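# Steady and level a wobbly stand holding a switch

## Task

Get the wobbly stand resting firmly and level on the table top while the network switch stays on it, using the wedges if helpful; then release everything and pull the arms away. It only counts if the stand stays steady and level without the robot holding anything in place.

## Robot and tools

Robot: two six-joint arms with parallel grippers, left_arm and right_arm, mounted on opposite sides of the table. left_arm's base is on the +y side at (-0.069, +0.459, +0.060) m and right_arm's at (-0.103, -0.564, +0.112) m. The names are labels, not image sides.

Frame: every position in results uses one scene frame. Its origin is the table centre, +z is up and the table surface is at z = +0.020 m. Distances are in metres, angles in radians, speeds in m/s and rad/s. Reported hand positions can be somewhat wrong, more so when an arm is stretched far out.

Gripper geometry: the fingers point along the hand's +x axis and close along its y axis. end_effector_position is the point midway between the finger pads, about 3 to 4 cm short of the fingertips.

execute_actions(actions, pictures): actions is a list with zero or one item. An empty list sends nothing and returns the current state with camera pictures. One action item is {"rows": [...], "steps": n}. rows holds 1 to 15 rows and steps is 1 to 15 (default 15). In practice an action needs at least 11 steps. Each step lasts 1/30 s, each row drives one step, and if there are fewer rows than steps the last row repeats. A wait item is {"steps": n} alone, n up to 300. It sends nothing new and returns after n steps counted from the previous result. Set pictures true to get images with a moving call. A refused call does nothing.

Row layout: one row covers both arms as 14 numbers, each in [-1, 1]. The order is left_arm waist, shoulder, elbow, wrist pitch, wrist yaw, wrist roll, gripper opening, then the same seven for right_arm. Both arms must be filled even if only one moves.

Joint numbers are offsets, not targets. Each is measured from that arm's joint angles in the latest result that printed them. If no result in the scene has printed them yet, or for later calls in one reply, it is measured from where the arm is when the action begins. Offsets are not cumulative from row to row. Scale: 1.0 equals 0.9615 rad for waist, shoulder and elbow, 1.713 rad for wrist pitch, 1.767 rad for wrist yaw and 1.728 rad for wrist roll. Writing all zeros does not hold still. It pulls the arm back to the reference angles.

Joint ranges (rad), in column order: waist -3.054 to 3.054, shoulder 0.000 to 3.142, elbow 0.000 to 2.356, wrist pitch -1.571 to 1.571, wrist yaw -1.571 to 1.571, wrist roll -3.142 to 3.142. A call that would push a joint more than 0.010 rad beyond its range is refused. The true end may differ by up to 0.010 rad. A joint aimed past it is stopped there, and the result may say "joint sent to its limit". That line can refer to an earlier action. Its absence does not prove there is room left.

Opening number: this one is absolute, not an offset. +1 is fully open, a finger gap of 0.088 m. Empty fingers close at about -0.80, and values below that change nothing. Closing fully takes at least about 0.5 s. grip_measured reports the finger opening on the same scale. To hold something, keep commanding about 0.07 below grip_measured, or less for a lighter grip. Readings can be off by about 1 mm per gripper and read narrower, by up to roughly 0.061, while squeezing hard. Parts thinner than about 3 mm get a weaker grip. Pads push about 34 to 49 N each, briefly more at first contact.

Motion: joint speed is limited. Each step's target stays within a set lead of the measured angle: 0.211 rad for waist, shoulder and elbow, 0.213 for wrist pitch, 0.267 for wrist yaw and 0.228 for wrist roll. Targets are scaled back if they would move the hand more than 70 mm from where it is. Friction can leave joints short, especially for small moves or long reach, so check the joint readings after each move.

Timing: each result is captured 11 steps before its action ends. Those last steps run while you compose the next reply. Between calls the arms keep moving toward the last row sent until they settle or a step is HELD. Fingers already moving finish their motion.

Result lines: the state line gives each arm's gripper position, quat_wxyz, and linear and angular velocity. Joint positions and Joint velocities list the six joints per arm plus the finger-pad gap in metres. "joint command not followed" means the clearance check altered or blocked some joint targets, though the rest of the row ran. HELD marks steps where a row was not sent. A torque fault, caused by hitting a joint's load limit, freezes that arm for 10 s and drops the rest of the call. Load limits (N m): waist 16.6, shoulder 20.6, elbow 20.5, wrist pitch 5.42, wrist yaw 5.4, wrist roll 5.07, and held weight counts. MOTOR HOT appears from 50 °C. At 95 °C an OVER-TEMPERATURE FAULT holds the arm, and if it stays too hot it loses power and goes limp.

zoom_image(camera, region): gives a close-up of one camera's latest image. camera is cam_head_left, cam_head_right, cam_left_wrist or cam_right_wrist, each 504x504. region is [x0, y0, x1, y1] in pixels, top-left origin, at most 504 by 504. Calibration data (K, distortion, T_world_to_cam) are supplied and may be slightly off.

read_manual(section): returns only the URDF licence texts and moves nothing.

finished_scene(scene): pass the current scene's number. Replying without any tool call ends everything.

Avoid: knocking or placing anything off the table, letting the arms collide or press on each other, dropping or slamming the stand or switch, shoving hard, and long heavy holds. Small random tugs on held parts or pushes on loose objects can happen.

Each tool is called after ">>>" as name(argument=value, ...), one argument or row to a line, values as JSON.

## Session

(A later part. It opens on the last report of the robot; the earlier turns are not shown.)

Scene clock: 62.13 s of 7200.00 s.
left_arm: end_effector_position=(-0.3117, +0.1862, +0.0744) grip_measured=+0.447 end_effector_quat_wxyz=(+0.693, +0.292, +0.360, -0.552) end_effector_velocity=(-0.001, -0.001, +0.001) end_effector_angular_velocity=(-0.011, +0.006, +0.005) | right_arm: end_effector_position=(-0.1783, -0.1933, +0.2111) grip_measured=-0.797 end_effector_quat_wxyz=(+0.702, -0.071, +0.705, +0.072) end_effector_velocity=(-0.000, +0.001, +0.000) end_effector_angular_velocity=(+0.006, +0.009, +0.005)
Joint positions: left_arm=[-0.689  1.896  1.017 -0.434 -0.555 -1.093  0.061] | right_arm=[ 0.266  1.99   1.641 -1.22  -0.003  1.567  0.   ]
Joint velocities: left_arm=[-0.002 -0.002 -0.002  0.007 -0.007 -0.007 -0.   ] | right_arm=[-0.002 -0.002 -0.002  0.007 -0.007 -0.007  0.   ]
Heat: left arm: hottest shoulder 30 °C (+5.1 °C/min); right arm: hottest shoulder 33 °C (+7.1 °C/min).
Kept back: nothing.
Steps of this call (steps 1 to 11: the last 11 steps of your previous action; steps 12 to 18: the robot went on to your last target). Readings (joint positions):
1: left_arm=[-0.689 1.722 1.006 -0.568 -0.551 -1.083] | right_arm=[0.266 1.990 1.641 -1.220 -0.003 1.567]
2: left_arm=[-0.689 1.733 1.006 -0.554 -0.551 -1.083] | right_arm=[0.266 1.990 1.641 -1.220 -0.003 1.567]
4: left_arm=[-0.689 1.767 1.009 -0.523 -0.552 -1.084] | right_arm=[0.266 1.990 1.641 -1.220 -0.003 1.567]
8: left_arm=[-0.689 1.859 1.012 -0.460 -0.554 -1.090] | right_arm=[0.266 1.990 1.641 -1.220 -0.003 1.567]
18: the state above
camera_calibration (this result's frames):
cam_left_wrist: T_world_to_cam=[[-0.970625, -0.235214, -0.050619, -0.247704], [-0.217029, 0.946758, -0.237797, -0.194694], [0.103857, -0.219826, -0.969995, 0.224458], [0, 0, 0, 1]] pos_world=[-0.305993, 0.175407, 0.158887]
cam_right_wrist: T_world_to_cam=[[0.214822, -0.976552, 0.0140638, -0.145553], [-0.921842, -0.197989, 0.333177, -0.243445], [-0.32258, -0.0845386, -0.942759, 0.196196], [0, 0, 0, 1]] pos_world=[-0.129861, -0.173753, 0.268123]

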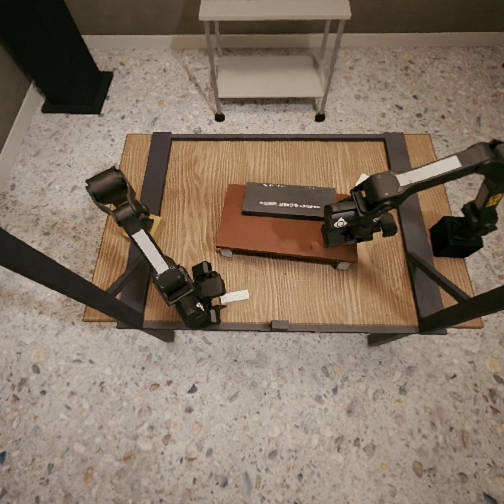

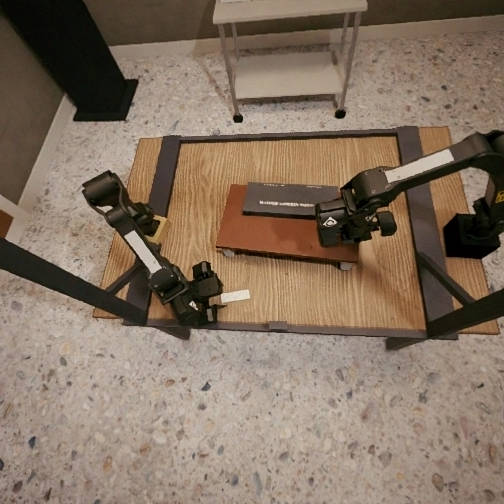

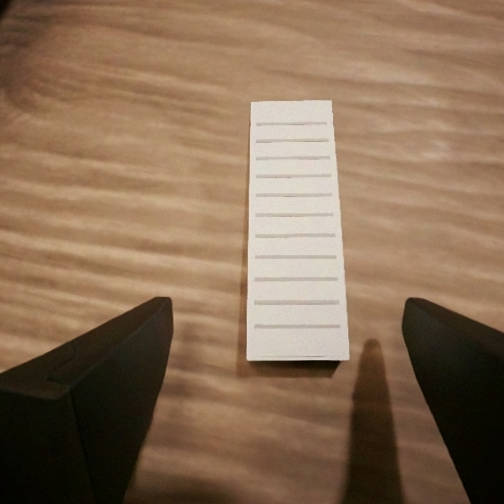

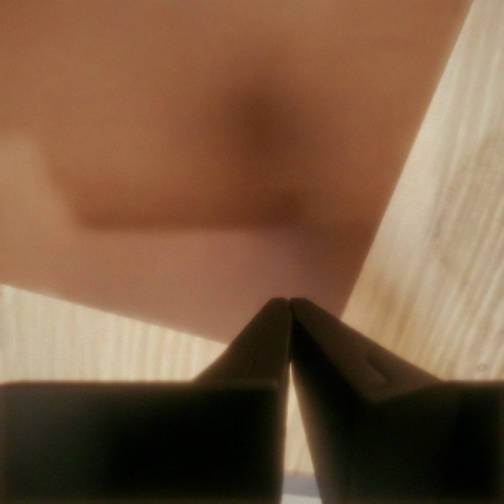

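>>> execute_actions(
  actions=[
    {"rows": [[0,0.014,-0.004,0.009,0,0,0.45,0,0,0,0,0,0,-0.8],[0,0.028,-0.008,0.018,0,0,0.45,0,0,0,0,0,0,-0.8],[0,0.042,-0.012,0.026,-0.001,-0.002,0.45,0,0,0,0,0,0,-0.8],[0,0.056,-0.015,0.035,-0.002,-0.003,0.45,0,0,0,0,0,0,-0.8],[0,0.069,-0.018,0.044,-0.002,-0.004,0.45,0,0,0,0,0,0,-0.8]], "steps": 11},
  ],
)

>>> execute_actions(
  actions=[
    {"steps": 16},
  ],
  pictures=true,
)

Scene clock: 64.20 s of 7200.00 s.
left_arm: end_effector_position=(-0.3118, +0.1862, +0.0744) grip_measured=+0.447 end_effector_quat_wxyz=(+0.693, +0.292, +0.360, -0.552) end_effector_velocity=(+0.000, +0.002, +0.000) end_effector_angular_velocity=(-0.004, +0.002, +0.013) | right_arm: end_effector_position=(-0.1783, -0.1933, +0.2111) grip_measured=-0.797 end_effector_quat_wxyz=(+0.702, -0.071, +0.705, +0.072) end_effector_velocity=(+0.000, -0.002, +0.000) end_effector_angular_velocity=(-0.009, +0.006, +0.005)
Joint positions: left_arm=[-0.689  1.896  1.017 -0.433 -0.555 -1.094  0.061] | right_arm=[ 0.266  1.99   1.641 -1.22  -0.003  1.567  0.   ]
Joint velocities: left_arm=[-0.007 -0.002 -0.002 -0.007 -0.007 -0.022 -0.   ] | right_arm=[-0.002 -0.002 -0.002 -0.007 -0.007 -0.007  0.   ]
Heat: left arm: hottest shoulder 30 °C (+5.1 °C/min); right arm: hottest shoulder 34 °C (+8.1 °C/min).
Kept back: the last 11 steps of this action.
Steps of this call (steps 1 to 15: the robot went on to your last target; steps 16 to 62: nothing new was sent). Readings (joint positions):
1: left_arm=[-0.689 1.896 1.017 -0.434 -0.555 -1.093] | right_arm=[0.266 1.990 1.641 -1.220 -0.003 1.567]
2: left_arm=[-0.689 1.896 1.017 -0.434 -0.555 -1.093] | right_arm=[0.266 1.990 1.641 -1.220 -0.003 1.567]
4: left_arm=[-0.689 1.896 1.017 -0.433 -0.555 -1.094] | right_arm=[0.266 1.990 1.641 -1.220 -0.003 1.567]
8: left_arm=[-0.689 1.896 1.017 -0.433 -0.555 -1.094] | right_arm=[0.266 1.990 1.641 -1.220 -0.003 1.567]
62: the state above

Scene clock: 64.73 s of 7200.00 s.
left_arm: end_effector_position=(-0.3161, +0.1830, +0.0578) grip_measured=+0.447 end_effector_quat_wxyz=(+0.693, +0.287, +0.361, -0.554) end_effector_velocity=(+0.001, +0.003, +0.001) end_effector_angular_velocity=(+0.003, -0.014, +0.001) | right_arm: end_effector_position=(-0.1783, -0.1933, +0.2111) grip_measured=-0.797 end_effector_quat_wxyz=(+0.702, -0.071, +0.705, +0.072) end_effector_velocity=(-0.001, +0.002, +0.001) end_effector_angular_velocity=(+0.011, +0.010, +0.005)
Joint positions: left_arm=[-0.689  1.95   1.008 -0.362 -0.557 -1.096  0.061] | right_arm=[ 0.266  1.99   1.641 -1.22  -0.003  1.567  0.   ]
Joint velocities: left_arm=[-0.007 -0.002  0.002 -0.022 -0.007 -0.007 -0.   ] | right_arm=[-0.002 -0.002  0.002  0.007 -0.007 -0.007  0.   ]
Heat: left arm: hottest shoulder 30 °C (+5.0 °C/min); right arm: hottest shoulder 34 °C (+8.0 °C/min).
Kept back: nothing.
Steps of this call (steps 1 to 11: the last 11 steps of your previous action; steps 12 to 16: the robot went on to your last target). Readings (joint positions):
1: left_arm=[-0.689 1.896 1.017 -0.431 -0.555 -1.094] | right_arm=[0.266 1.990 1.641 -1.220 -0.003 1.567]
2: left_arm=[-0.689 1.898 1.017 -0.426 -0.555 -1.094] | right_arm=[0.266 1.990 1.641 -1.220 -0.003 1.567]
4: left_arm=[-0.689 1.910 1.017 -0.402 -0.555 -1.094] | right_arm=[0.266 1.990 1.641 -1.220 -0.003 1.567]
8: left_arm=[-0.689 1.944 1.012 -0.372 -0.556 -1.094] | right_arm=[0.266 1.990 1.641 -1.220 -0.003 1.567]
16: the state above
camera_calibration (this result's frames):
cam_left_wrist: T_world_to_cam=[[-0.970564, -0.237383, -0.0406794, -0.253732], [-0.220853, 0.944594, -0.242831, -0.197047], [0.0960694, -0.226699, -0.969215, 0.206887], [0, 0, 0, 1]] pos_world=[-0.309657, 0.172799, 0.142347]
cam_right_wrist: T_world_to_cam=[[0.214822, -0.976552, 0.0140638, -0.145553], [-0.921842, -0.197989, 0.333177, -0.243445], [-0.32258, -0.0845386, -0.942759, 0.196196], [0, 0, 0, 1]] pos_world=[-0.129861, -0.173753, 0.268123]

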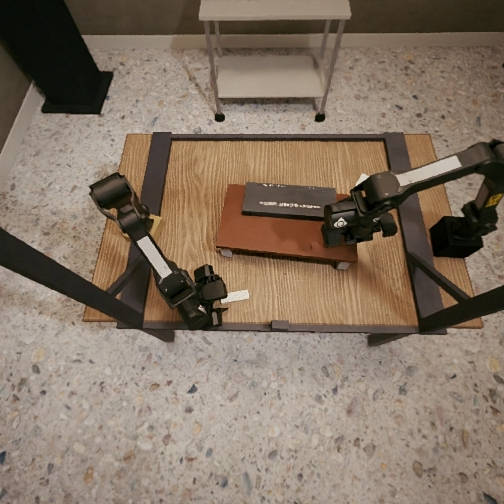

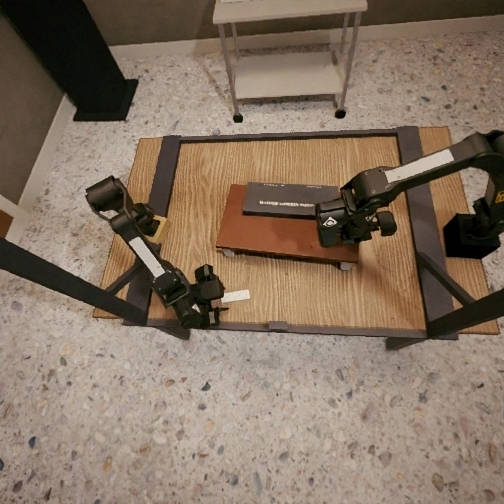

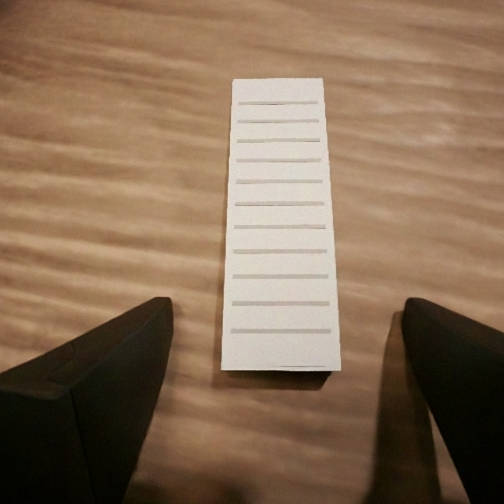

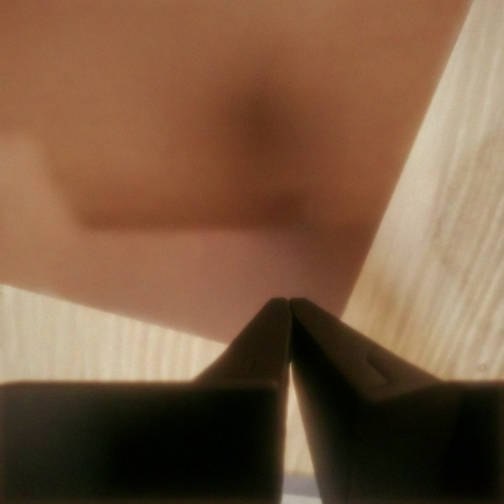

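>>> execute_actions(
  actions=[
    {"rows": [[0,0.01,-0.008,0.002,0,0,0.4,0,0,0,0,0,0,-0.8],[0,0.02,-0.008,0.004,0,0,0.3,0,0,0,0,0,0,-0.8],[0,0.02,-0.008,0.005,0,0,0.2,0,0,0,0,0,0,-0.8],[0,0.02,-0.008,0.005,0,0,0.1,0,0,0,0,0,0,-0.8],[0,0.02,-0.008,0.005,0,0,0.0,0,0,0,0,0,0,-0.8],[0,0.02,-0.008,0.005,0,0,-0.05,0,0,0,0,0,0,-0.8],[0,0.02,-0.008,0.005,0,0,-0.1,0,0,0,0,0,0,-0.8],[0,0.02,-0.008,0.005,0,0,-0.14,0,0,0,0,0,0,-0.8],[0,0.02,-0.008,0.005,0,0,-0.18,0,0,0,0,0,0,-0.8],[0,0.02,-0.008,0.005,0,0,-0.22,0,0,0,0,0,0,-0.8],[0,0.02,-0.008,0.005,0,0,-0.26,0,0,0,0,0,0,-0.8],[0,0.02,-0.008,0.005,0,0,-0.3,0,0,0,0,0,0,-0.8]], "steps": 15},
  ],
)

>>> execute_actions(
  actions=[
    {"steps": 16},
  ],
  pictures=true,
)

Scene clock: 66.27 s of 7200.00 s.
left_arm: end_effector_position=(-0.3165, +0.1827, +0.0570) grip_measured=+0.284 end_effector_quat_wxyz=(+0.693, +0.286, +0.361, -0.554) end_effector_velocity=(-0.004, -0.003, -0.010) end_effector_angular_velocity=(-0.012, +0.002, -0.006) | right_arm: end_effector_position=(-0.1783, -0.1933, +0.2111) grip_measured=-0.797 end_effector_quat_wxyz=(+0.702, -0.071, +0.705, +0.072) end_effector_velocity=(+0.001, -0.002, -0.001) end_effector_angular_velocity=(-0.011, -0.010, -0.005)
Joint positions: left_arm=[-0.689  1.953  1.008 -0.357 -0.557 -1.096  0.053] | right_arm=[ 0.266  1.99   1.641 -1.22  -0.003  1.567  0.   ]
Joint velocities: left_arm=[-0.002  0.037 -0.002  0.051 -0.007  0.007 -0.108] | right_arm=[ 0.002  0.002 -0.002 -0.007  0.007  0.007  0.   ]
Heat: left arm: hottest shoulder 30 °C (+5.1 °C/min); right arm: hottest shoulder 34 °C (+7.1 °C/min).
Steps of this call (steps 1 to 15: the robot went on to your last target; steps 16 to 42: nothing new was sent; steps 43 to 46: the first 4 steps of this action). Readings (joint positions):
43: left_arm=[-0.689 1.950 1.008 -0.361 -0.557 -1.096] | right_arm=[0.266 1.990 1.641 -1.220 -0.003 1.567]
44: left_arm=[-0.689 1.950 1.008 -0.361 -0.557 -1.096] | right_arm=[0.266 1.990 1.641 -1.220 -0.003 1.567]
46: the state above

Scene clock: 66.80 s of 7200.00 s.
left_arm: end_effector_position=(-0.3167, +0.1825, +0.0566) grip_measured=-0.270 end_effector_quat_wxyz=(+0.693, +0.286, +0.361, -0.554) end_effector_velocity=(+0.003, -0.000, +0.000) end_effector_angular_velocity=(-0.001, -0.014, -0.002) | right_arm: end_effector_position=(-0.1783, -0.1933, +0.2111) grip_measured=-0.797 end_effector_quat_wxyz=(+0.702, -0.071, +0.705, +0.072) end_effector_velocity=(+0.002, -0.002, +0.000) end_effector_angular_velocity=(-0.006, -0.009, +0.005)
Joint positions: left_arm=[-0.689  1.954  1.008 -0.355 -0.557 -1.096  0.026] | right_arm=[ 0.266  1.99   1.641 -1.22  -0.003  1.567  0.   ]
Joint velocities: left_arm=[ 0.002 -0.002 -0.002 -0.007 -0.007  0.007 -0.   ] | right_arm=[-0.002 -0.002 -0.002 -0.007  0.007 -0.007  0.   ]
Heat: left arm: hottest shoulder 30 °C (+5.0 °C/min); right arm: hottest shoulder 34 °C (+7.0 °C/min).
Kept back: nothing.
Steps of this call (steps 1 to 11: the last 11 steps of your previous action; steps 12 to 15: the robot went on to your last target; step 16: nothing new was sent). Readings (joint positions):
1: left_arm=[-0.689 1.953 1.008 -0.356 -0.557 -1.096] | right_arm=[0.266 1.990 1.641 -1.220 -0.003 1.567]
2: left_arm=[-0.689 1.953 1.008 -0.356 -0.557 -1.096] | right_arm=[0.266 1.990 1.641 -1.220 -0.003 1.567]
4: left_arm=[-0.689 1.954 1.008 -0.355 -0.557 -1.096] | right_arm=[0.266 1.990 1.641 -1.220 -0.003 1.567]
8: left_arm=[-0.689 1.954 1.008 -0.355 -0.557 -1.096] | right_arm=[0.266 1.990 1.641 -1.220 -0.003 1.567]
16: the state above
All arms were judged still, so your last target was given up. Only a new action makes them travel on or press farther. Fingers that are still opening or closing keep moving.
camera_calibration (this result's frames):
cam_left_wrist: T_world_to_cam=[[-0.970605, -0.237546, -0.0386959, -0.254596], [-0.221349, 0.944173, -0.244011, -0.197007], [0.0944995, -0.228273, -0.969, 0.205464], [0, 0, 0, 1]] pos_world=[-0.310136, 0.172432, 0.141171]
cam_right_wrist: T_world_to_cam=[[0.214822, -0.976552, 0.0140638, -0.145553], [-0.921842, -0.197989, 0.333177, -0.243445], [-0.32258, -0.0845386, -0.942759, 0.196196], [0, 0, 0, 1]] pos_world=[-0.129861, -0.173753, 0.268123]

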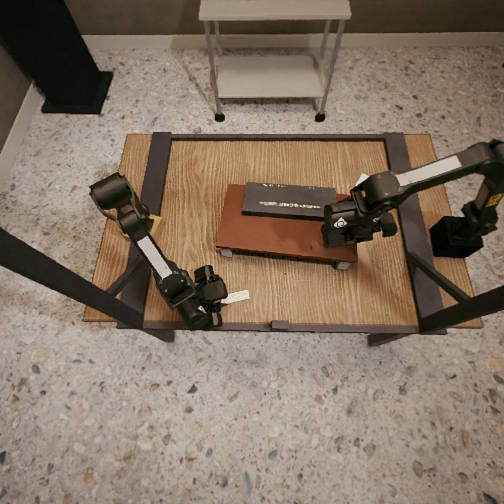

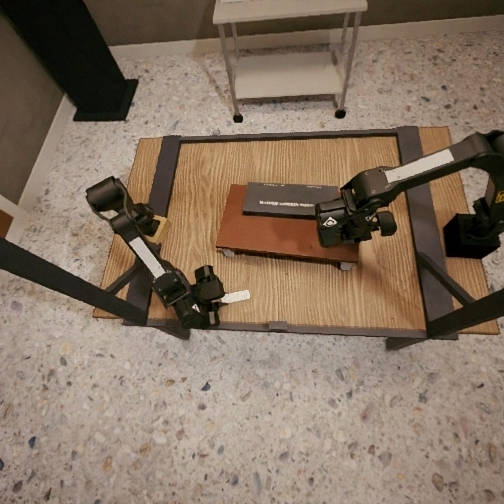

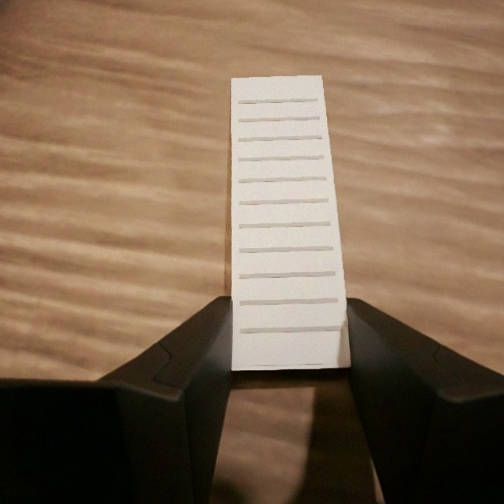

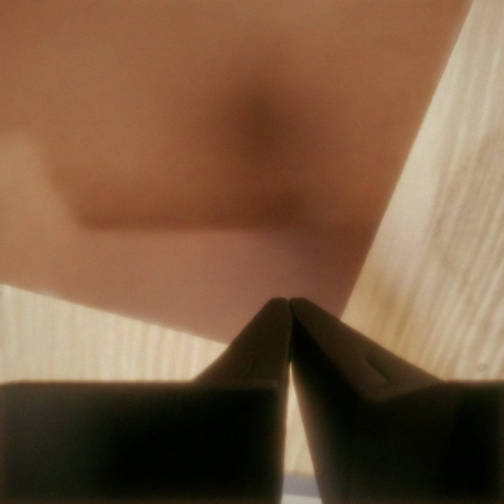

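>>> execute_actions(
  actions=[
    {"rows": [[0,0,0,0,0,0,-0.34,0,0.003,-0.01,0.007,0,0,-0.8],[0,-0.02,0,-0.01,0,0,-0.34,0,0.006,-0.02,0.014,0,0,-0.8],[0,-0.05,0,-0.025,0,0,-0.34,0,0.009,-0.03,0.021,0,0,-0.8],[0,-0.09,0,-0.045,0,0,-0.34,0,0.012,-0.04,0.028,0,0,-0.8],[0,-0.14,0,-0.07,0,0,-0.34,0,0.015,-0.05,0.035,0,0,-0.8],[0,-0.19,0,-0.095,0,0,-0.34,0,0.018,-0.06,0.042,0,0,-0.8],[0,-0.24,0,-0.12,0,0,-0.34,0,0.021,-0.07,0.049,0,0,-0.8],[0,-0.29,0,-0.145,0,0,-0.34,0,0.024,-0.08,0.056,0,0,-0.8],[0,-0.34,0,-0.17,0,0,-0.34,0,0.026,-0.09,0.063,0,0,-0.8],[0,-0.39,0,-0.195,0,0,-0.34,0,0.028,-0.1,0.07,0,0,-0.8],[0,-0.44,0,-0.22,0,0,-0.34,0,0.029,-0.11,0.076,0,0,-0.8],[0,-0.49,0,-0.245,0,0,-0.34,0,0.029,-0.118,0.081,0,0,-0.8],[0,-0.54,0,-0.265,0,0,-0.34,0,0.029,-0.118,0.081,0,0,-0.8],[0,-0.59,0,-0.285,0,0,-0.34,0,0.029,-0.118,0.081,0,0,-0.8],[0,-0.65,0,-0.3,0,0,-0.34,0,0.029,-0.118,0.081,0,0,-0.8]], "steps": 15},
  ],
)

>>> execute_actions(
  actions=[
    {"steps": 15},
  ],
  pictures=true,
)

Scene clock: 74.37 s of 7200.00 s.
left_arm: end_effector_position=(-0.3139, +0.1846, +0.0600) grip_measured=-0.270 end_effector_quat_wxyz=(+0.694, +0.291, +0.360, -0.551) end_effector_velocity=(+0.085, +0.063, +0.089) end_effector_angular_velocity=(+0.229, -0.303, +0.002) | right_arm: end_effector_position=(-0.1788, -0.1910, +0.2082) grip_measured=-0.797 end_effector_quat_wxyz=(+0.702, -0.067, +0.705, +0.077) end_effector_velocity=(-0.003, +0.013, -0.045) end_effector_angular_velocity=(+0.087, +0.025, +0.005)
Joint positions: left_arm=[-0.689  1.94   1.008 -0.381 -0.557 -1.096  0.026] | right_arm=[ 0.266  1.99   1.629 -1.196 -0.003  1.567  0.   ]
Joint velocities: left_arm=[-0.002 -0.379 -0.007 -0.755  0.007 -0.007 -0.   ] | right_arm=[-0.002 -0.002 -0.183  0.271 -0.007 -0.007  0.   ]
Heat: left arm: hottest shoulder 30 °C (+4.0 °C/min); right arm: hottest shoulder 35 °C (+7.1 °C/min).
Steps of this call (steps 1 to 90: nothing new was sent; then 4.43 s passed at rest; steps 91 to 94: the first 4 steps of this action). Readings (joint positions):
91: left_arm=[-0.689 1.954 1.008 -0.355 -0.557 -1.096] | right_arm=[0.266 1.990 1.641 -1.219 -0.003 1.567]
92: left_arm=[-0.689 1.954 1.008 -0.355 -0.557 -1.096] | right_arm=[0.266 1.990 1.639 -1.215 -0.003 1.567]
94: the state above

Scene clock: 74.87 s of 7200.00 s.
left_arm: end_effector_position=(-0.2541, +0.2274, +0.2169) grip_measured=-0.270 end_effector_quat_wxyz=(+0.685, +0.234, +0.375, -0.580) end_effector_velocity=(+0.044, +0.031, +0.071) end_effector_angular_velocity=(-0.079, +0.111, +0.018) | right_arm: end_effector_position=(-0.1786, -0.1920, +0.1775) grip_measured=-0.797 end_effector_quat_wxyz=(+0.702, -0.068, +0.705, +0.075) end_effector_velocity=(-0.001, +0.006, -0.001) end_effector_angular_velocity=(+0.030, +0.013, +0.020)
Joint positions: left_arm=[-0.689  1.342  1.009 -0.847 -0.558 -1.096  0.026] | right_arm=[ 0.266  2.011  1.535 -1.085 -0.003  1.567  0.   ]
Joint velocities: left_arm=[-0.002 -0.325 -0.002 -0.198 -0.007 -0.022  0.   ] | right_arm=[-0.002 -0.002 -0.007  0.037 -0.007 -0.022  0.   ]
Heat: left arm: hottest shoulder 30 °C (+4.0 °C/min); right arm: hottest shoulder 35 °C (+7.0 °C/min).
Kept back: nothing.
Steps of this call (steps 1 to 11: the last 11 steps of your previous action; steps 12 to 15: the robot went on to your last target). Readings (joint positions):
1: left_arm=[-0.689 1.922 1.008 -0.410 -0.556 -1.096] | right_arm=[0.266 1.990 1.622 -1.186 -0.003 1.567]
2: left_arm=[-0.689 1.895 1.008 -0.442 -0.555 -1.096] | right_arm=[0.266 1.991 1.614 -1.176 -0.003 1.567]
4: left_arm=[-0.689 1.813 1.008 -0.511 -0.555 -1.096] | right_arm=[0.266 1.995 1.595 -1.154 -0.003 1.567]
8: left_arm=[-0.689 1.608 1.008 -0.668 -0.555 -1.096] | right_arm=[0.266 2.005 1.557 -1.108 -0.003 1.567]
15: the state above
camera_calibration (this result's frames):
cam_left_wrist: T_world_to_cam=[[-0.968862, -0.23656, 0.073118, -0.200978], [-0.247602, 0.92517, -0.28767, -0.179312], [0.000404578, -0.296816, -0.954934, 0.353737], [0, 0, 0, 1]] pos_world=[-0.239261, 0.223346, 0.300908]
cam_right_wrist: T_world_to_cam=[[0.214839, -0.976633, 0.00567299, -0.142298], [-0.921288, -0.200729, 0.333072, -0.23264], [-0.32415, -0.0767833, -0.942884, 0.165765], [0, 0, 0, 1]] pos_world=[-0.130025, -0.172943, 0.23459]

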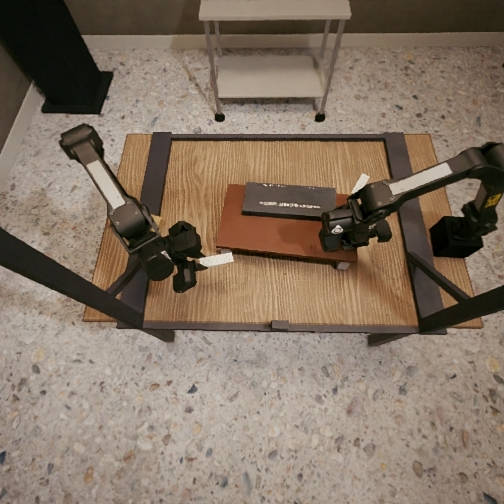

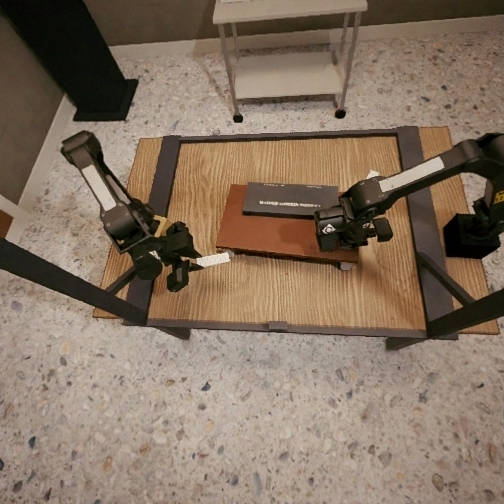

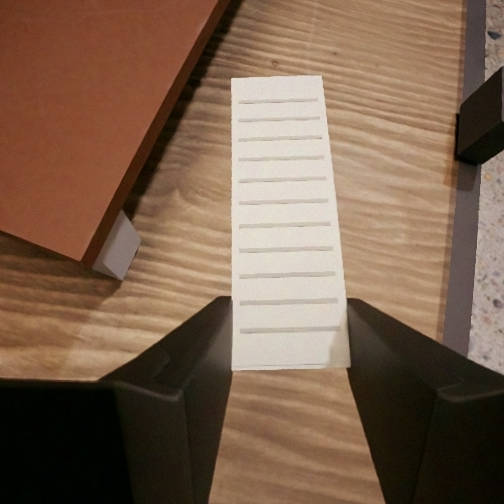

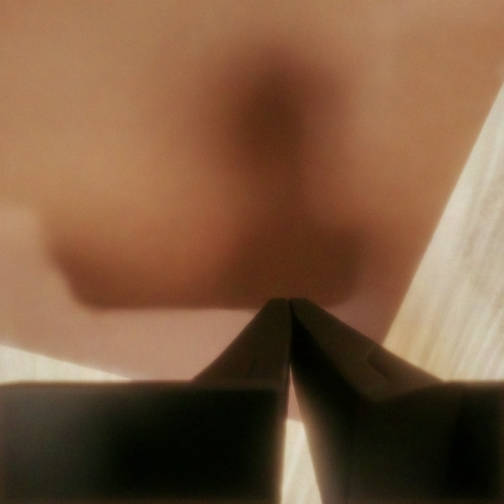

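>>> execute_actions(
  actions=[
    {"rows": [[0.04,-0.04,-0.01,-0.015,0.015,0.03,-0.34,0,0,0,0,0,0,-0.8],[0.09,-0.08,-0.02,-0.025,0.03,0.06,-0.34,0,0,0,0,0,0,-0.8],[0.15,-0.12,-0.03,-0.035,0.05,0.1,-0.34,0,0,0,0,0,0,-0.8],[0.22,-0.16,-0.045,-0.045,0.07,0.14,-0.34,0,0,0,0,0,0,-0.8],[0.29,-0.2,-0.06,-0.055,0.092,0.185,-0.34,0,0,0,0,0,0,-0.8],[0.36,-0.24,-0.075,-0.065,0.115,0.23,-0.34,0,0,0,0,0,0,-0.8],[0.43,-0.28,-0.09,-0.075,0.137,0.275,-0.34,0,0,0,0,0,0,-0.8],[0.5,-0.32,-0.105,-0.085,0.16,0.32,-0.34,0,0,0,0,0,0,-0.8],[0.57,-0.356,-0.12,-0.089,0.182,0.365,-0.34,0,0,0,0,0,0,-0.8],[0.64,-0.356,-0.135,-0.089,0.205,0.41,-0.34,0,0,0,0,0,0,-0.8],[0.71,-0.356,-0.15,-0.089,0.227,0.455,-0.34,0,0,0,0,0,0,-0.8],[0.78,-0.356,-0.165,-0.089,0.25,0.5,-0.34,0,0,0,0,0,0,-0.8],[0.85,-0.356,-0.165,-0.089,0.272,0.545,-0.34,0,0,0,0,0,0,-0.8],[0.92,-0.356,-0.165,-0.089,0.295,0.59,-0.34,0,0,0,0,0,0,-0.8],[1.0,-0.356,-0.165,-0.089,0.316,0.63,-0.34,0,0,0,0,0,0,-0.8]], "steps": 15},
  ],
)

>>> execute_actions(
  actions=[
    {"steps": 17},
  ],
)

Scene clock: 76.17 s of 7200.00 s.
left_arm: end_effector_position=(-0.2308, +0.2264, +0.2204) grip_measured=-0.270 end_effector_quat_wxyz=(+0.673, +0.266, +0.376, -0.578) end_effector_velocity=(+0.379, -0.059, +0.061) end_effector_angular_velocity=(+0.433, -0.261, -0.088) | right_arm: end_effector_position=(-0.1786, -0.1918, +0.1774) grip_measured=-0.797 end_effector_quat_wxyz=(+0.702, -0.068, +0.705, +0.076) end_effector_velocity=(+0.001, -0.007, -0.003) end_effector_angular_velocity=(-0.032, +0.001, +0.020)
Joint positions: left_arm=[-0.603  1.284  0.998 -0.889 -0.49  -0.977  0.026] | right_arm=[ 0.266  2.011  1.535 -1.083 -0.003  1.567  0.   ]
Joint velocities: left_arm=[ 1.414 -0.862 -0.247 -0.388  0.725  1.502 -0.   ] | right_arm=[-0.002  0.002 -0.007 -0.022 -0.007 -0.022  0.   ]
Heat: left arm: hottest shoulder 30 °C (+4.1 °C/min); right arm: hottest shoulder 35 °C (+7.1 °C/min).
Steps of this call (steps 1 to 30: the robot went on to your last target; steps 31 to 35: nothing new was sent; steps 36 to 39: the first 4 steps of this action). Readings (joint positions):
36: left_arm=[-0.685 1.332 1.009 -0.867 -0.551 -1.087] | right_arm=[0.266 2.011 1.535 -1.083 -0.003 1.567]
37: left_arm=[-0.671 1.324 1.009 -0.869 -0.536 -1.063] | right_arm=[0.266 2.011 1.535 -1.083 -0.003 1.567]
39: the state above

Scene clock: 76.73 s of 7200.00 s.
left_arm: end_effector_position=(-0.0673, +0.2380, +0.2126) grip_measured=-0.270 end_effector_quat_wxyz=(+0.606, +0.373, +0.391, -0.584) end_effector_velocity=(+0.017, -0.000, +0.002) end_effector_angular_velocity=(-0.013, -0.030, -0.201) | right_arm: end_effector_position=(-0.1786, -0.1918, +0.1774) grip_measured=-0.797 end_effector_quat_wxyz=(+0.702, -0.068, +0.705, +0.076) end_effector_velocity=(-0.000, -0.001, +0.001) end_effector_angular_velocity=(-0.004, +0.007, +0.005)
Joint positions: left_arm=[ 0.256  1.008  0.863 -0.997 -0.013 -0.041  0.026] | right_arm=[ 0.266  2.011  1.535 -1.083 -0.003  1.567  0.   ]
Joint velocities: left_arm=[ 0.164 -0.012 -0.002  0.007  0.125  0.344 -0.   ] | right_arm=[-0.002 -0.002  0.002 -0.007 -0.007 -0.007  0.   ]
Heat: left arm: hottest shoulder 30 °C (+4.0 °C/min); right arm: hottest shoulder 35 °C (+7.0 °C/min).
Kept back: nothing.
Steps of this call (steps 1 to 11: the last 11 steps of your previous action; steps 12 to 17: the robot went on to your last target). Readings (joint positions):
1: left_arm=[-0.550 1.251 0.988 -0.903 -0.464 -0.921] | right_arm=[0.266 2.011 1.535 -1.083 -0.003 1.567]
2: left_arm=[-0.491 1.215 0.978 -0.918 -0.435 -0.859] | right_arm=[0.266 2.011 1.535 -1.083 -0.003 1.567]
4: left_arm=[-0.364 1.136 0.955 -0.949 -0.368 -0.728] | right_arm=[0.266 2.011 1.535 -1.083 -0.003 1.567]
8: left_arm=[-0.111 1.019 0.903 -0.986 -0.214 -0.464] | right_arm=[0.266 2.011 1.535 -1.083 -0.003 1.567]
17: the state above

>>> execute_actions(
  actions=[
    {"rows": [[0.06,0,0,0,0.02,0.04,-0.34,0,0,0,0,0,0,-0.8],[0.13,0,0,0,0.04,0.08,-0.34,0,0,0,0,0,0,-0.8],[0.2,0,0,0,0.062,0.125,-0.34,0,0,0,0,0,0,-0.8],[0.27,0,0,0,0.085,0.17,-0.34,0,0,0,0,0,0,-0.8],[0.34,0,0,0,0.107,0.215,-0.34,0,0,0,0,0,0,-0.8],[0.41,0,0,0,0.13,0.26,-0.34,0,0,0,0,0,0,-0.8],[0.48,0,0,0,0.152,0.3,-0.34,0,0,0,0,0,0,-0.8],[0.55,0.008,-0.013,0,0.175,0.345,-0.34,0,0,0,0,0,0,-0.8],[0.62,0.016,-0.027,0.004,0.197,0.39,-0.34,0,0,0,0,0,0,-0.8],[0.69,0.024,-0.04,0.006,0.22,0.43,-0.34,0,0,0,0,0,0,-0.8],[0.76,0.032,-0.054,0.009,0.24,0.47,-0.34,0,0,0,0,0,0,-0.8],[0.83,0.04,-0.067,0.011,0.26,0.51,-0.34,0,0,0,0,0,0,-0.8],[0.9,0.048,-0.08,0.013,0.28,0.55,-0.34,0,0,0,0,0,0,-0.8],[0.95,0.055,-0.094,0.015,0.3,0.59,-0.34,0,0,0,0,0,0,-0.8],[1.0,0.061,-0.107,0.0175,0.314,0.622,-0.34,0,0,0,0,0,0,-0.8]], "steps": 15},
  ],
)

>>> execute_actions(
  actions=[
    {"steps": 20},
  ],
  pictures=true,
)

Scene clock: 77.77 s of 7200.00 s.
left_arm: end_effector_position=(-0.0517, +0.2385, +0.2131) grip_measured=-0.270 end_effector_quat_wxyz=(+0.590, +0.378, +0.383, -0.602) end_effector_velocity=(+0.231, +0.020, +0.004) end_effector_angular_velocity=(-0.094, +0.031, -0.256) | right_arm: end_effector_position=(-0.1786, -0.1918, +0.1774) grip_measured=-0.797 end_effector_quat_wxyz=(+0.702, -0.068, +0.705, +0.076) end_effector_velocity=(+0.002, -0.002, +0.000) end_effector_angular_velocity=(-0.006, -0.009, +0.005)
Joint positions: left_arm=[ 0.382  1.007  0.863 -0.997  0.069  0.116  0.026] | right_arm=[ 0.266  2.011  1.535 -1.083 -0.003  1.567  0.   ]
Joint velocities: left_arm=[ 1.604  0.002 -0.002 -0.022  0.813  1.678 -0.   ] | right_arm=[-0.002 -0.002 -0.002 -0.007  0.007 -0.007  0.   ]
Heat: left arm: hottest shoulder 30 °C (+4.0 °C/min); right arm: hottest shoulder 35 °C (+7.0 °C/min).
Steps of this call (steps 1 to 27: the robot went on to your last target; steps 28 to 31: the first 4 steps of this action). Readings (joint positions):
28: left_arm=[0.275 1.007 0.863 -0.997 0.005 -0.004] | right_arm=[0.266 2.011 1.535 -1.083 -0.003 1.567]
29: left_arm=[0.295 1.007 0.863 -0.997 0.021 0.021] | right_arm=[0.266 2.011 1.535 -1.083 -0.003 1.567]
31: the state above

Scene clock: 78.43 s of 7200.00 s.
left_arm: end_effector_position=(+0.0528, +0.2781, +0.1947) grip_measured=-0.270 end_effector_quat_wxyz=(+0.579, +0.352, +0.297, -0.673) end_effector_velocity=(+0.004, +0.007, -0.003) end_effector_angular_velocity=(-0.002, -0.028, -0.027) | right_arm: end_effector_position=(-0.1786, -0.1918, +0.1774) grip_measured=-0.797 end_effector_quat_wxyz=(+0.702, -0.068, +0.705, +0.076) end_effector_velocity=(+0.002, -0.002, -0.002) end_effector_angular_velocity=(-0.010, -0.010, +0.019)
Joint positions: left_arm=[ 1.21   1.061  0.773 -0.97   0.537  1.022  0.026] | right_arm=[ 0.266  2.011  1.535 -1.083 -0.003  1.567  0.   ]
Joint velocities: left_arm=[ 0.042 -0.002 -0.012 -0.007  0.007  0.081 -0.   ] | right_arm=[-0.002  0.002 -0.002 -0.007  0.007 -0.022  0.   ]
Heat: left arm: hottest shoulder 30 °C (+4.0 °C/min); right arm: hottest shoulder 35 °C (+7.1 °C/min).
Kept back: nothing.
Steps of this call (steps 1 to 11: the last 11 steps of your previous action; steps 12 to 20: the robot went on to your last target). Readings (joint positions):
1: left_arm=[0.439 1.007 0.863 -0.997 0.099 0.175] | right_arm=[0.266 2.011 1.535 -1.083 -0.003 1.567]
2: left_arm=[0.499 1.007 0.863 -0.997 0.132 0.240] | right_arm=[0.266 2.011 1.535 -1.083 -0.003 1.567]
4: left_arm=[0.623 1.008 0.863 -0.997 0.204 0.371] | right_arm=[0.266 2.011 1.535 -1.083 -0.003 1.567]
8: left_arm=[0.866 1.022 0.842 -0.987 0.356 0.631] | right_arm=[0.266 2.011 1.535 -1.083 -0.003 1.567]
20: the state above
camera_calibration (this result's frames):
cam_left_wrist: T_world_to_cam=[[-0.98913, 0.137891, -0.0510608, 0.0310746], [0.146246, 0.95863, -0.244213, -0.195176], [0.0152737, -0.249026, -0.968376, 0.335964], [0, 0, 0, 1]] pos_world=[0.054149, 0.26648, 0.279262]
cam_right_wrist: T_world_to_cam=[[0.21484, -0.976639, 0.00452874, -0.141868], [-0.921212, -0.201103, 0.333056, -0.232662], [-0.324364, -0.0757257, -0.942896, 0.165848], [0, 0, 0, 1]] pos_world=[-0.130057, -0.172784, 0.234509]

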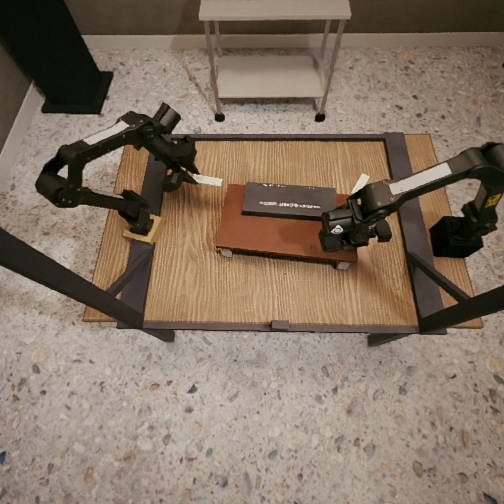

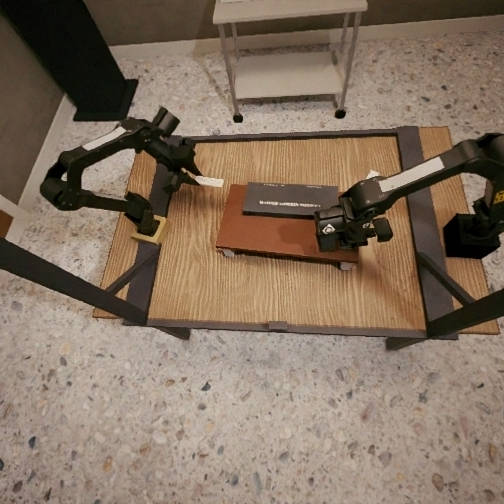

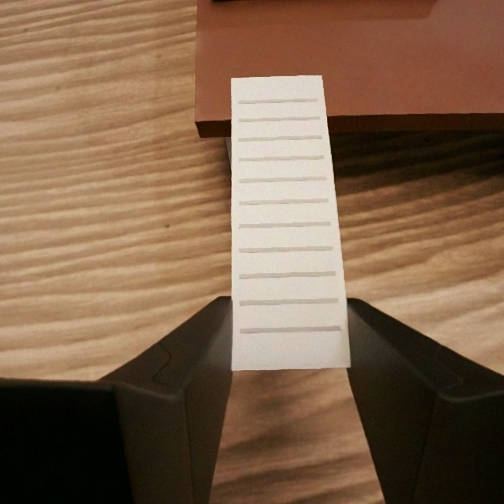

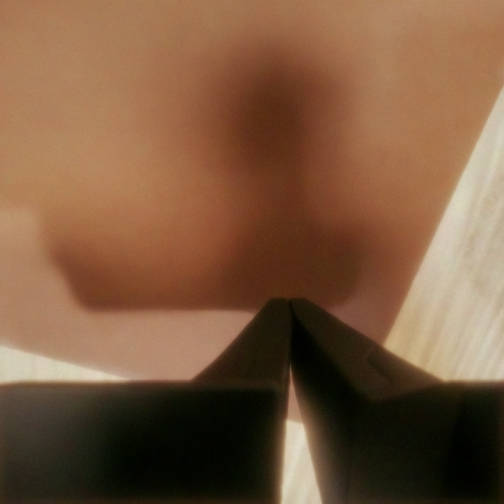

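>>> execute_actions(
  actions=[
    {"rows": [[0.02,0.012,-0.02,0.017,0.003,0.007,-0.34,0,0.002,-0.004,0.003,0,0,-0.8],[0.03,0.028,-0.045,0.039,0.003,0.007,-0.34,0,0.004,-0.008,0.006,0,0,-0.8],[0.043,0.048,-0.075,0.065,0.003,0.007,-0.34,0,0.006,-0.013,0.009,0,0,-0.8],[0.043,0.068,-0.107,0.093,0.003,0.007,-0.34,0,0.008,-0.017,0.012,0,0,-0.8],[0.043,0.088,-0.139,0.121,0.003,0.007,-0.34,0,0.01,-0.021,0.015,0,0,-0.8],[0.043,0.108,-0.171,0.149,0.003,0.007,-0.34,0,0.012,-0.025,0.018,0,0,-0.8],[0.043,0.128,-0.203,0.177,0.003,0.007,-0.34,0,0.014,-0.029,0.021,0,0,-0.8],[0.043,0.148,-0.235,0.205,0.003,0.007,-0.34,0,0.016,-0.034,0.025,0,0,-0.8],[0.043,0.168,-0.267,0.233,0.003,0.007,-0.34,0,0.019,-0.038,0.028,0,0,-0.8],[0.043,0.188,-0.299,0.261,0.003,0.007,-0.34,0,0.021,-0.042,0.031,0,0,-0.8],[0.043,0.208,-0.331,0.289,0.003,0.007,-0.34,0,0.023,-0.046,0.034,0,0,-0.8],[0.043,0.228,-0.363,0.317,0.003,0.007,-0.34,0,0.025,-0.05,0.037,0,0,-0.8],[0.043,0.248,-0.395,0.345,0.003,0.007,-0.34,0,0.027,-0.055,0.04,0,0,-0.8],[0.043,0.265,-0.42,0.368,0.003,0.007,-0.34,0,0.029,-0.059,0.043,0,0,-0.8],[0.043,0.279,-0.44,0.385,0.003,0.007,-0.34,0,0.031,-0.063,0.046,0,0,-0.8]], "steps": 15},
  ],
)

>>> execute_actions(
  actions=[
    {"steps": 22},
  ],
  pictures=true,
)

Scene clock: 82.47 s of 7200.00 s.
left_arm: end_effector_position=(+0.0638, +0.2759, +0.1859) grip_measured=-0.270 end_effector_quat_wxyz=(+0.592, +0.352, +0.286, -0.666) end_effector_velocity=(+0.103, -0.018, -0.180) end_effector_angular_velocity=(-0.048, -0.087, +0.194) | right_arm: end_effector_position=(-0.1789, -0.1905, +0.1769) grip_measured=-0.797 end_effector_quat_wxyz=(+0.702, -0.066, +0.705, +0.078) end_effector_velocity=(-0.003, +0.013, -0.011) end_effector_angular_velocity=(+0.073, +0.022, -0.010)
Joint positions: left_arm=[ 1.235  1.081  0.74  -0.89   0.542  1.029  0.026] | right_arm=[ 0.266  2.011  1.533 -1.075 -0.003  1.567  0.   ]
Joint velocities: left_arm=[ 0.198  0.369 -0.554  1.018 -0.007  0.007 -0.   ] | right_arm=[-0.002 -0.002 -0.051  0.125 -0.007  0.007  0.   ]
Heat: left arm: hottest shoulder 29 °C (+2.0 °C/min); right arm: hottest shoulder 35 °C (+6.1 °C/min).
Steps of this call (steps 1 to 30: the robot went on to your last target; steps 31 to 100: nothing new was sent; then 0.57 s passed at rest; steps 101 to 104: the first 4 steps of this action). Readings (joint positions):
101: left_arm=[1.215 1.062 0.771 -0.967 0.540 1.029] | right_arm=[0.266 2.011 1.535 -1.083 -0.003 1.567]
102: left_arm=[1.220 1.064 0.766 -0.950 0.541 1.029] | right_arm=[0.266 2.011 1.535 -1.083 -0.003 1.567]
104: the state above

Scene clock: 83.20 s of 7200.00 s.
left_arm: end_effector_position=(+0.0574, +0.2836, +0.0649) grip_measured=-0.270 end_effector_quat_wxyz=(+0.586, +0.345, +0.308, -0.665) end_effector_velocity=(-0.005, +0.004, -0.005) end_effector_angular_velocity=(+0.021, +0.023, +0.006) | right_arm: end_effector_position=(-0.1816, -0.1908, +0.1629) grip_measured=-0.797 end_effector_quat_wxyz=(+0.699, -0.065, +0.707, +0.082) end_effector_velocity=(-0.000, -0.001, +0.001) end_effector_angular_velocity=(-0.004, +0.007, +0.005)
Joint positions: left_arm=[ 1.249  1.322  0.361 -0.316  0.542  1.029  0.026] | right_arm=[ 0.271  2.02   1.488 -1.013 -0.008  1.567  0.   ]
Joint velocities: left_arm=[-0.002  0.007 -0.012 -0.007 -0.007 -0.007 -0.   ] | right_arm=[-0.002 -0.002  0.002 -0.007 -0.007 -0.007  0.   ]
Heat: left arm: hottest shoulder 29 °C (+2.0 °C/min); right arm: hottest shoulder 35 °C (+6.1 °C/min).
Kept back: nothing.
Steps of this call (steps 1 to 11: the last 11 steps of your previous action; steps 12 to 22: the robot went on to your last target). Readings (joint positions):
1: left_arm=[1.241 1.096 0.718 -0.853 0.542 1.029] | right_arm=[0.266 2.011 1.530 -1.070 -0.003 1.567]
2: left_arm=[1.244 1.113 0.692 -0.814 0.542 1.029] | right_arm=[0.266 2.011 1.528 -1.066 -0.003 1.567]
4: left_arm=[1.247 1.152 0.632 -0.729 0.542 1.029] | right_arm=[0.266 2.012 1.520 -1.057 -0.003 1.567]
8: left_arm=[1.249 1.229 0.509 -0.544 0.542 1.029] | right_arm=[0.266 2.017 1.506 -1.037 -0.005 1.567]
22: the state above
camera_calibration (this result's frames):
cam_left_wrist: T_world_to_cam=[[-0.993557, 0.107311, -0.0364526, 0.0362134], [0.112945, 0.964134, -0.240186, -0.232763], [0.00937067, -0.242755, -0.970042, 0.21025], [0, 0, 0, 1]] pos_world=[0.0602993, 0.271568, 0.149365]
cam_right_wrist: T_world_to_cam=[[0.219754, -0.975504, -0.010055, -0.136697], [-0.917441, -0.210156, 0.337842, -0.232177], [-0.331679, -0.0650172, -0.941149, 0.151731], [0, 0, 0, 1]] pos_world=[-0.132643, -0.172276, 0.219866]

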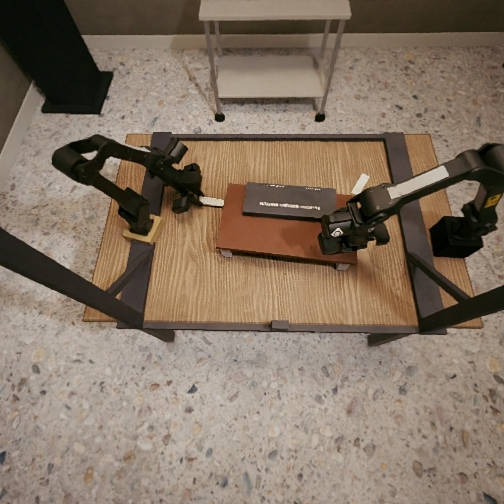

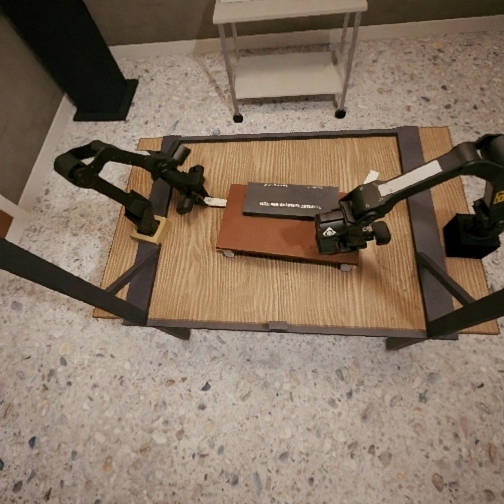

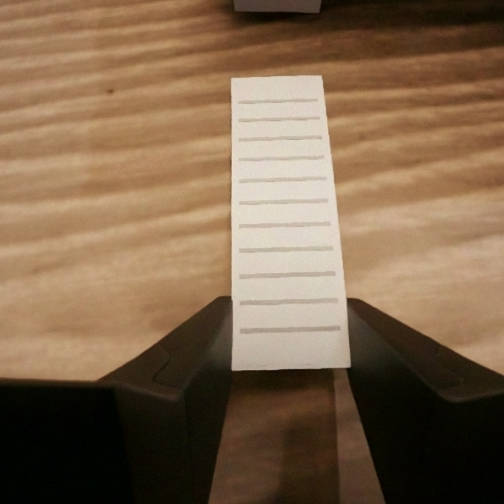

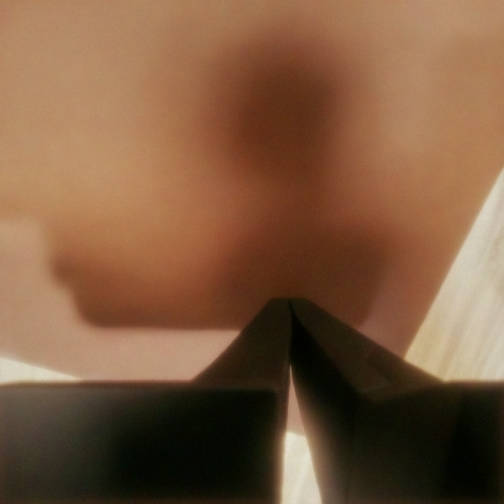

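>>> execute_actions(
  actions=[
    {"rows": [[-0.011,0.008,0,0.008,-0.002,-0.006,-0.34,0,0.022,-0.014,0.004,0,0,-0.8],[-0.022,0.016,0,0.015,-0.004,-0.013,-0.34,0,0.024,-0.016,0.005,0,0,-0.8],[-0.033,0.023,0,0.023,-0.006,-0.02,-0.34,0,0.026,-0.018,0.005,0,0,-0.8],[-0.044,0.03,0,0.03,-0.008,-0.026,-0.34,0,0.028,-0.02,0.006,0,0,-0.8],[-0.055,0.038,0,0.038,-0.01,-0.033,-0.34,0,0.03,-0.022,0.006,0,0,-0.8],[-0.066,0.046,0,0.045,-0.012,-0.039,-0.34,0,0.032,-0.024,0.007,0,0,-0.8],[-0.077,0.053,0,0.053,-0.014,-0.046,-0.34,0,0.034,-0.025,0.007,0,0,-0.8],[-0.088,0.061,0,0.06,-0.016,-0.052,-0.34,0,0.035,-0.026,0.008,0,0,-0.8],[-0.099,0.068,0,0.068,-0.018,-0.059,-0.34,0,0.035,-0.026,0.008,0,0,-0.8],[-0.11,0.076,0,0.076,-0.02,-0.065,-0.34,0,0.035,-0.026,0.008,0,0,-0.8]], "steps": 14},
  ],
)

>>> execute_actions(
  actions=[
    {"steps": 18},
  ],
  pictures=true,
)

Scene clock: 85.73 s of 7200.00 s.
left_arm: end_effector_position=(+0.0580, +0.2813, +0.0647) grip_measured=-0.270 end_effector_quat_wxyz=(+0.587, +0.346, +0.305, -0.665) end_effector_velocity=(+0.003, -0.044, -0.010) end_effector_angular_velocity=(-0.014, -0.041, +0.012) | right_arm: end_effector_position=(-0.1816, -0.1909, +0.1627) grip_measured=-0.797 end_effector_quat_wxyz=(+0.699, -0.065, +0.707, +0.082) end_effector_velocity=(+0.003, -0.003, -0.003) end_effector_angular_velocity=(-0.006, -0.009, +0.005)
Joint positions: left_arm=[ 1.239  1.327  0.361 -0.299  0.538  1.02   0.026] | right_arm=[ 0.271  2.02   1.487 -1.013 -0.008  1.567  0.   ]
Joint velocities: left_arm=[-0.222  0.11  -0.002  0.286 -0.081 -0.256 -0.   ] | right_arm=[-0.002 -0.002 -0.017  0.007  0.007 -0.007  0.   ]
Heat: left arm: hottest shoulder 29 °C (+2.0 °C/min); right arm: hottest shoulder 35 °C (+6.0 °C/min).
Steps of this call (steps 1 to 30: the robot went on to your last target; steps 31 to 73: nothing new was sent; steps 74 to 76: the first 3 steps of this action). Readings (joint positions):
74: left_arm=[1.249 1.323 0.361 -0.313 0.542 1.029] | right_arm=[0.271 2.020 1.488 -1.013 -0.008 1.567]
75: left_arm=[1.245 1.324 0.361 -0.308 0.541 1.027] | right_arm=[0.271 2.020 1.487 -1.013 -0.008 1.567]
76: the state above

Scene clock: 86.33 s of 7200.00 s.
left_arm: end_effector_position=(+0.0552, +0.2638, +0.0580) grip_measured=-0.270 end_effector_quat_wxyz=(+0.586, +0.347, +0.305, -0.666) end_effector_velocity=(+0.002, +0.001, -0.001) end_effector_angular_velocity=(+0.012, -0.015, +0.011) | right_arm: end_effector_position=(-0.1815, -0.1914, +0.1613) grip_measured=-0.797 end_effector_quat_wxyz=(+0.699, -0.065, +0.707, +0.082) end_effector_velocity=(-0.001, -0.006, +0.000) end_effector_angular_velocity=(-0.026, +0.017, +0.005)
Joint positions: left_arm=[ 1.146  1.387  0.361 -0.189  0.508  0.922  0.026] | right_arm=[ 0.271  2.021  1.483 -1.009 -0.008  1.567  0.   ]
Joint velocities: left_arm=[-0.002 -0.002 -0.002  0.007 -0.022 -0.007 -0.   ] | right_arm=[-0.002 -0.002 -0.002 -0.022 -0.022 -0.007  0.   ]
Heat: left arm: hottest shoulder 29 °C (+2.0 °C/min); right arm: hottest shoulder 35 °C (+6.1 °C/min).
Kept back: nothing.
Steps of this call (steps 1 to 11: the last 11 steps of your previous action; steps 12 to 18: the robot went on to your last target). Readings (joint positions):
1: left_arm=[1.231 1.331 0.361 -0.290 0.536 1.012] | right_arm=[0.271 2.020 1.486 -1.012 -0.008 1.567]
2: left_arm=[1.222 1.337 0.361 -0.280 0.533 1.002] | right_arm=[0.271 2.020 1.485 -1.012 -0.008 1.567]
4: left_arm=[1.202 1.350 0.361 -0.258 0.527 0.981] | right_arm=[0.271 2.020 1.484 -1.010 -0.008 1.567]
8: left_arm=[1.162 1.377 0.361 -0.209 0.514 0.940] | right_arm=[0.271 2.021 1.483 -1.009 -0.008 1.567]
18: the state above
camera_calibration (this result's frames):
cam_left_wrist: T_world_to_cam=[[-0.992781, 0.111622, -0.0438819, 0.0352181], [0.118966, 0.962944, -0.242044, -0.214981], [0.0152385, -0.245517, -0.969273, 0.199129], [0, 0, 0, 1]] pos_world=[0.0575048, 0.251973, 0.142521]
cam_right_wrist: T_world_to_cam=[[0.219757, -0.975521, -0.00814793, -0.137614], [-0.917572, -0.209525, 0.337878, -0.231551], [-0.331314, -0.0667749, -0.941155, 0.149944], [0, 0, 0, 1]] pos_world=[-0.132545, -0.172749, 0.218235]

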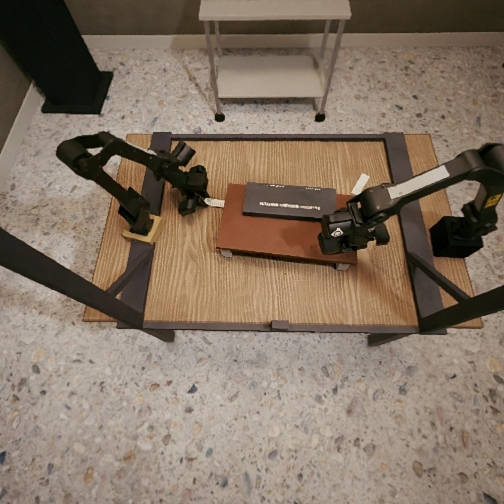

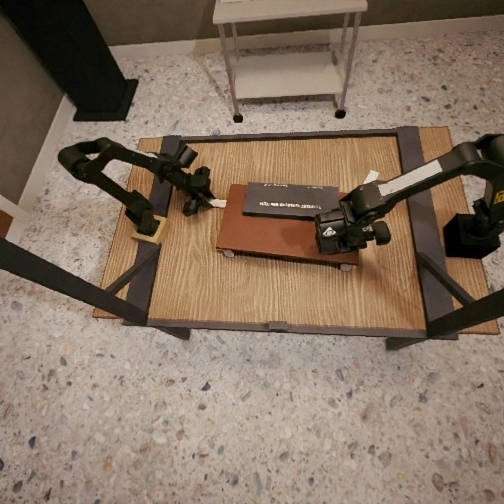

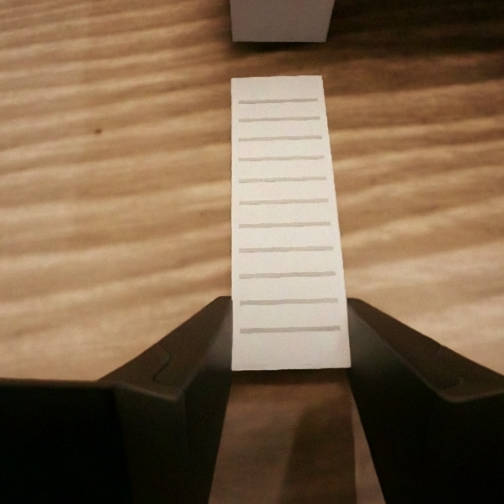

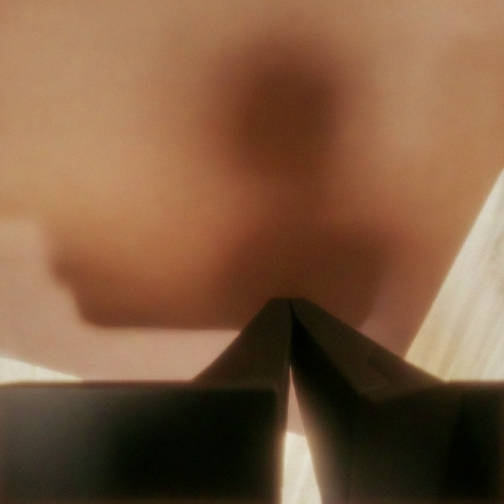

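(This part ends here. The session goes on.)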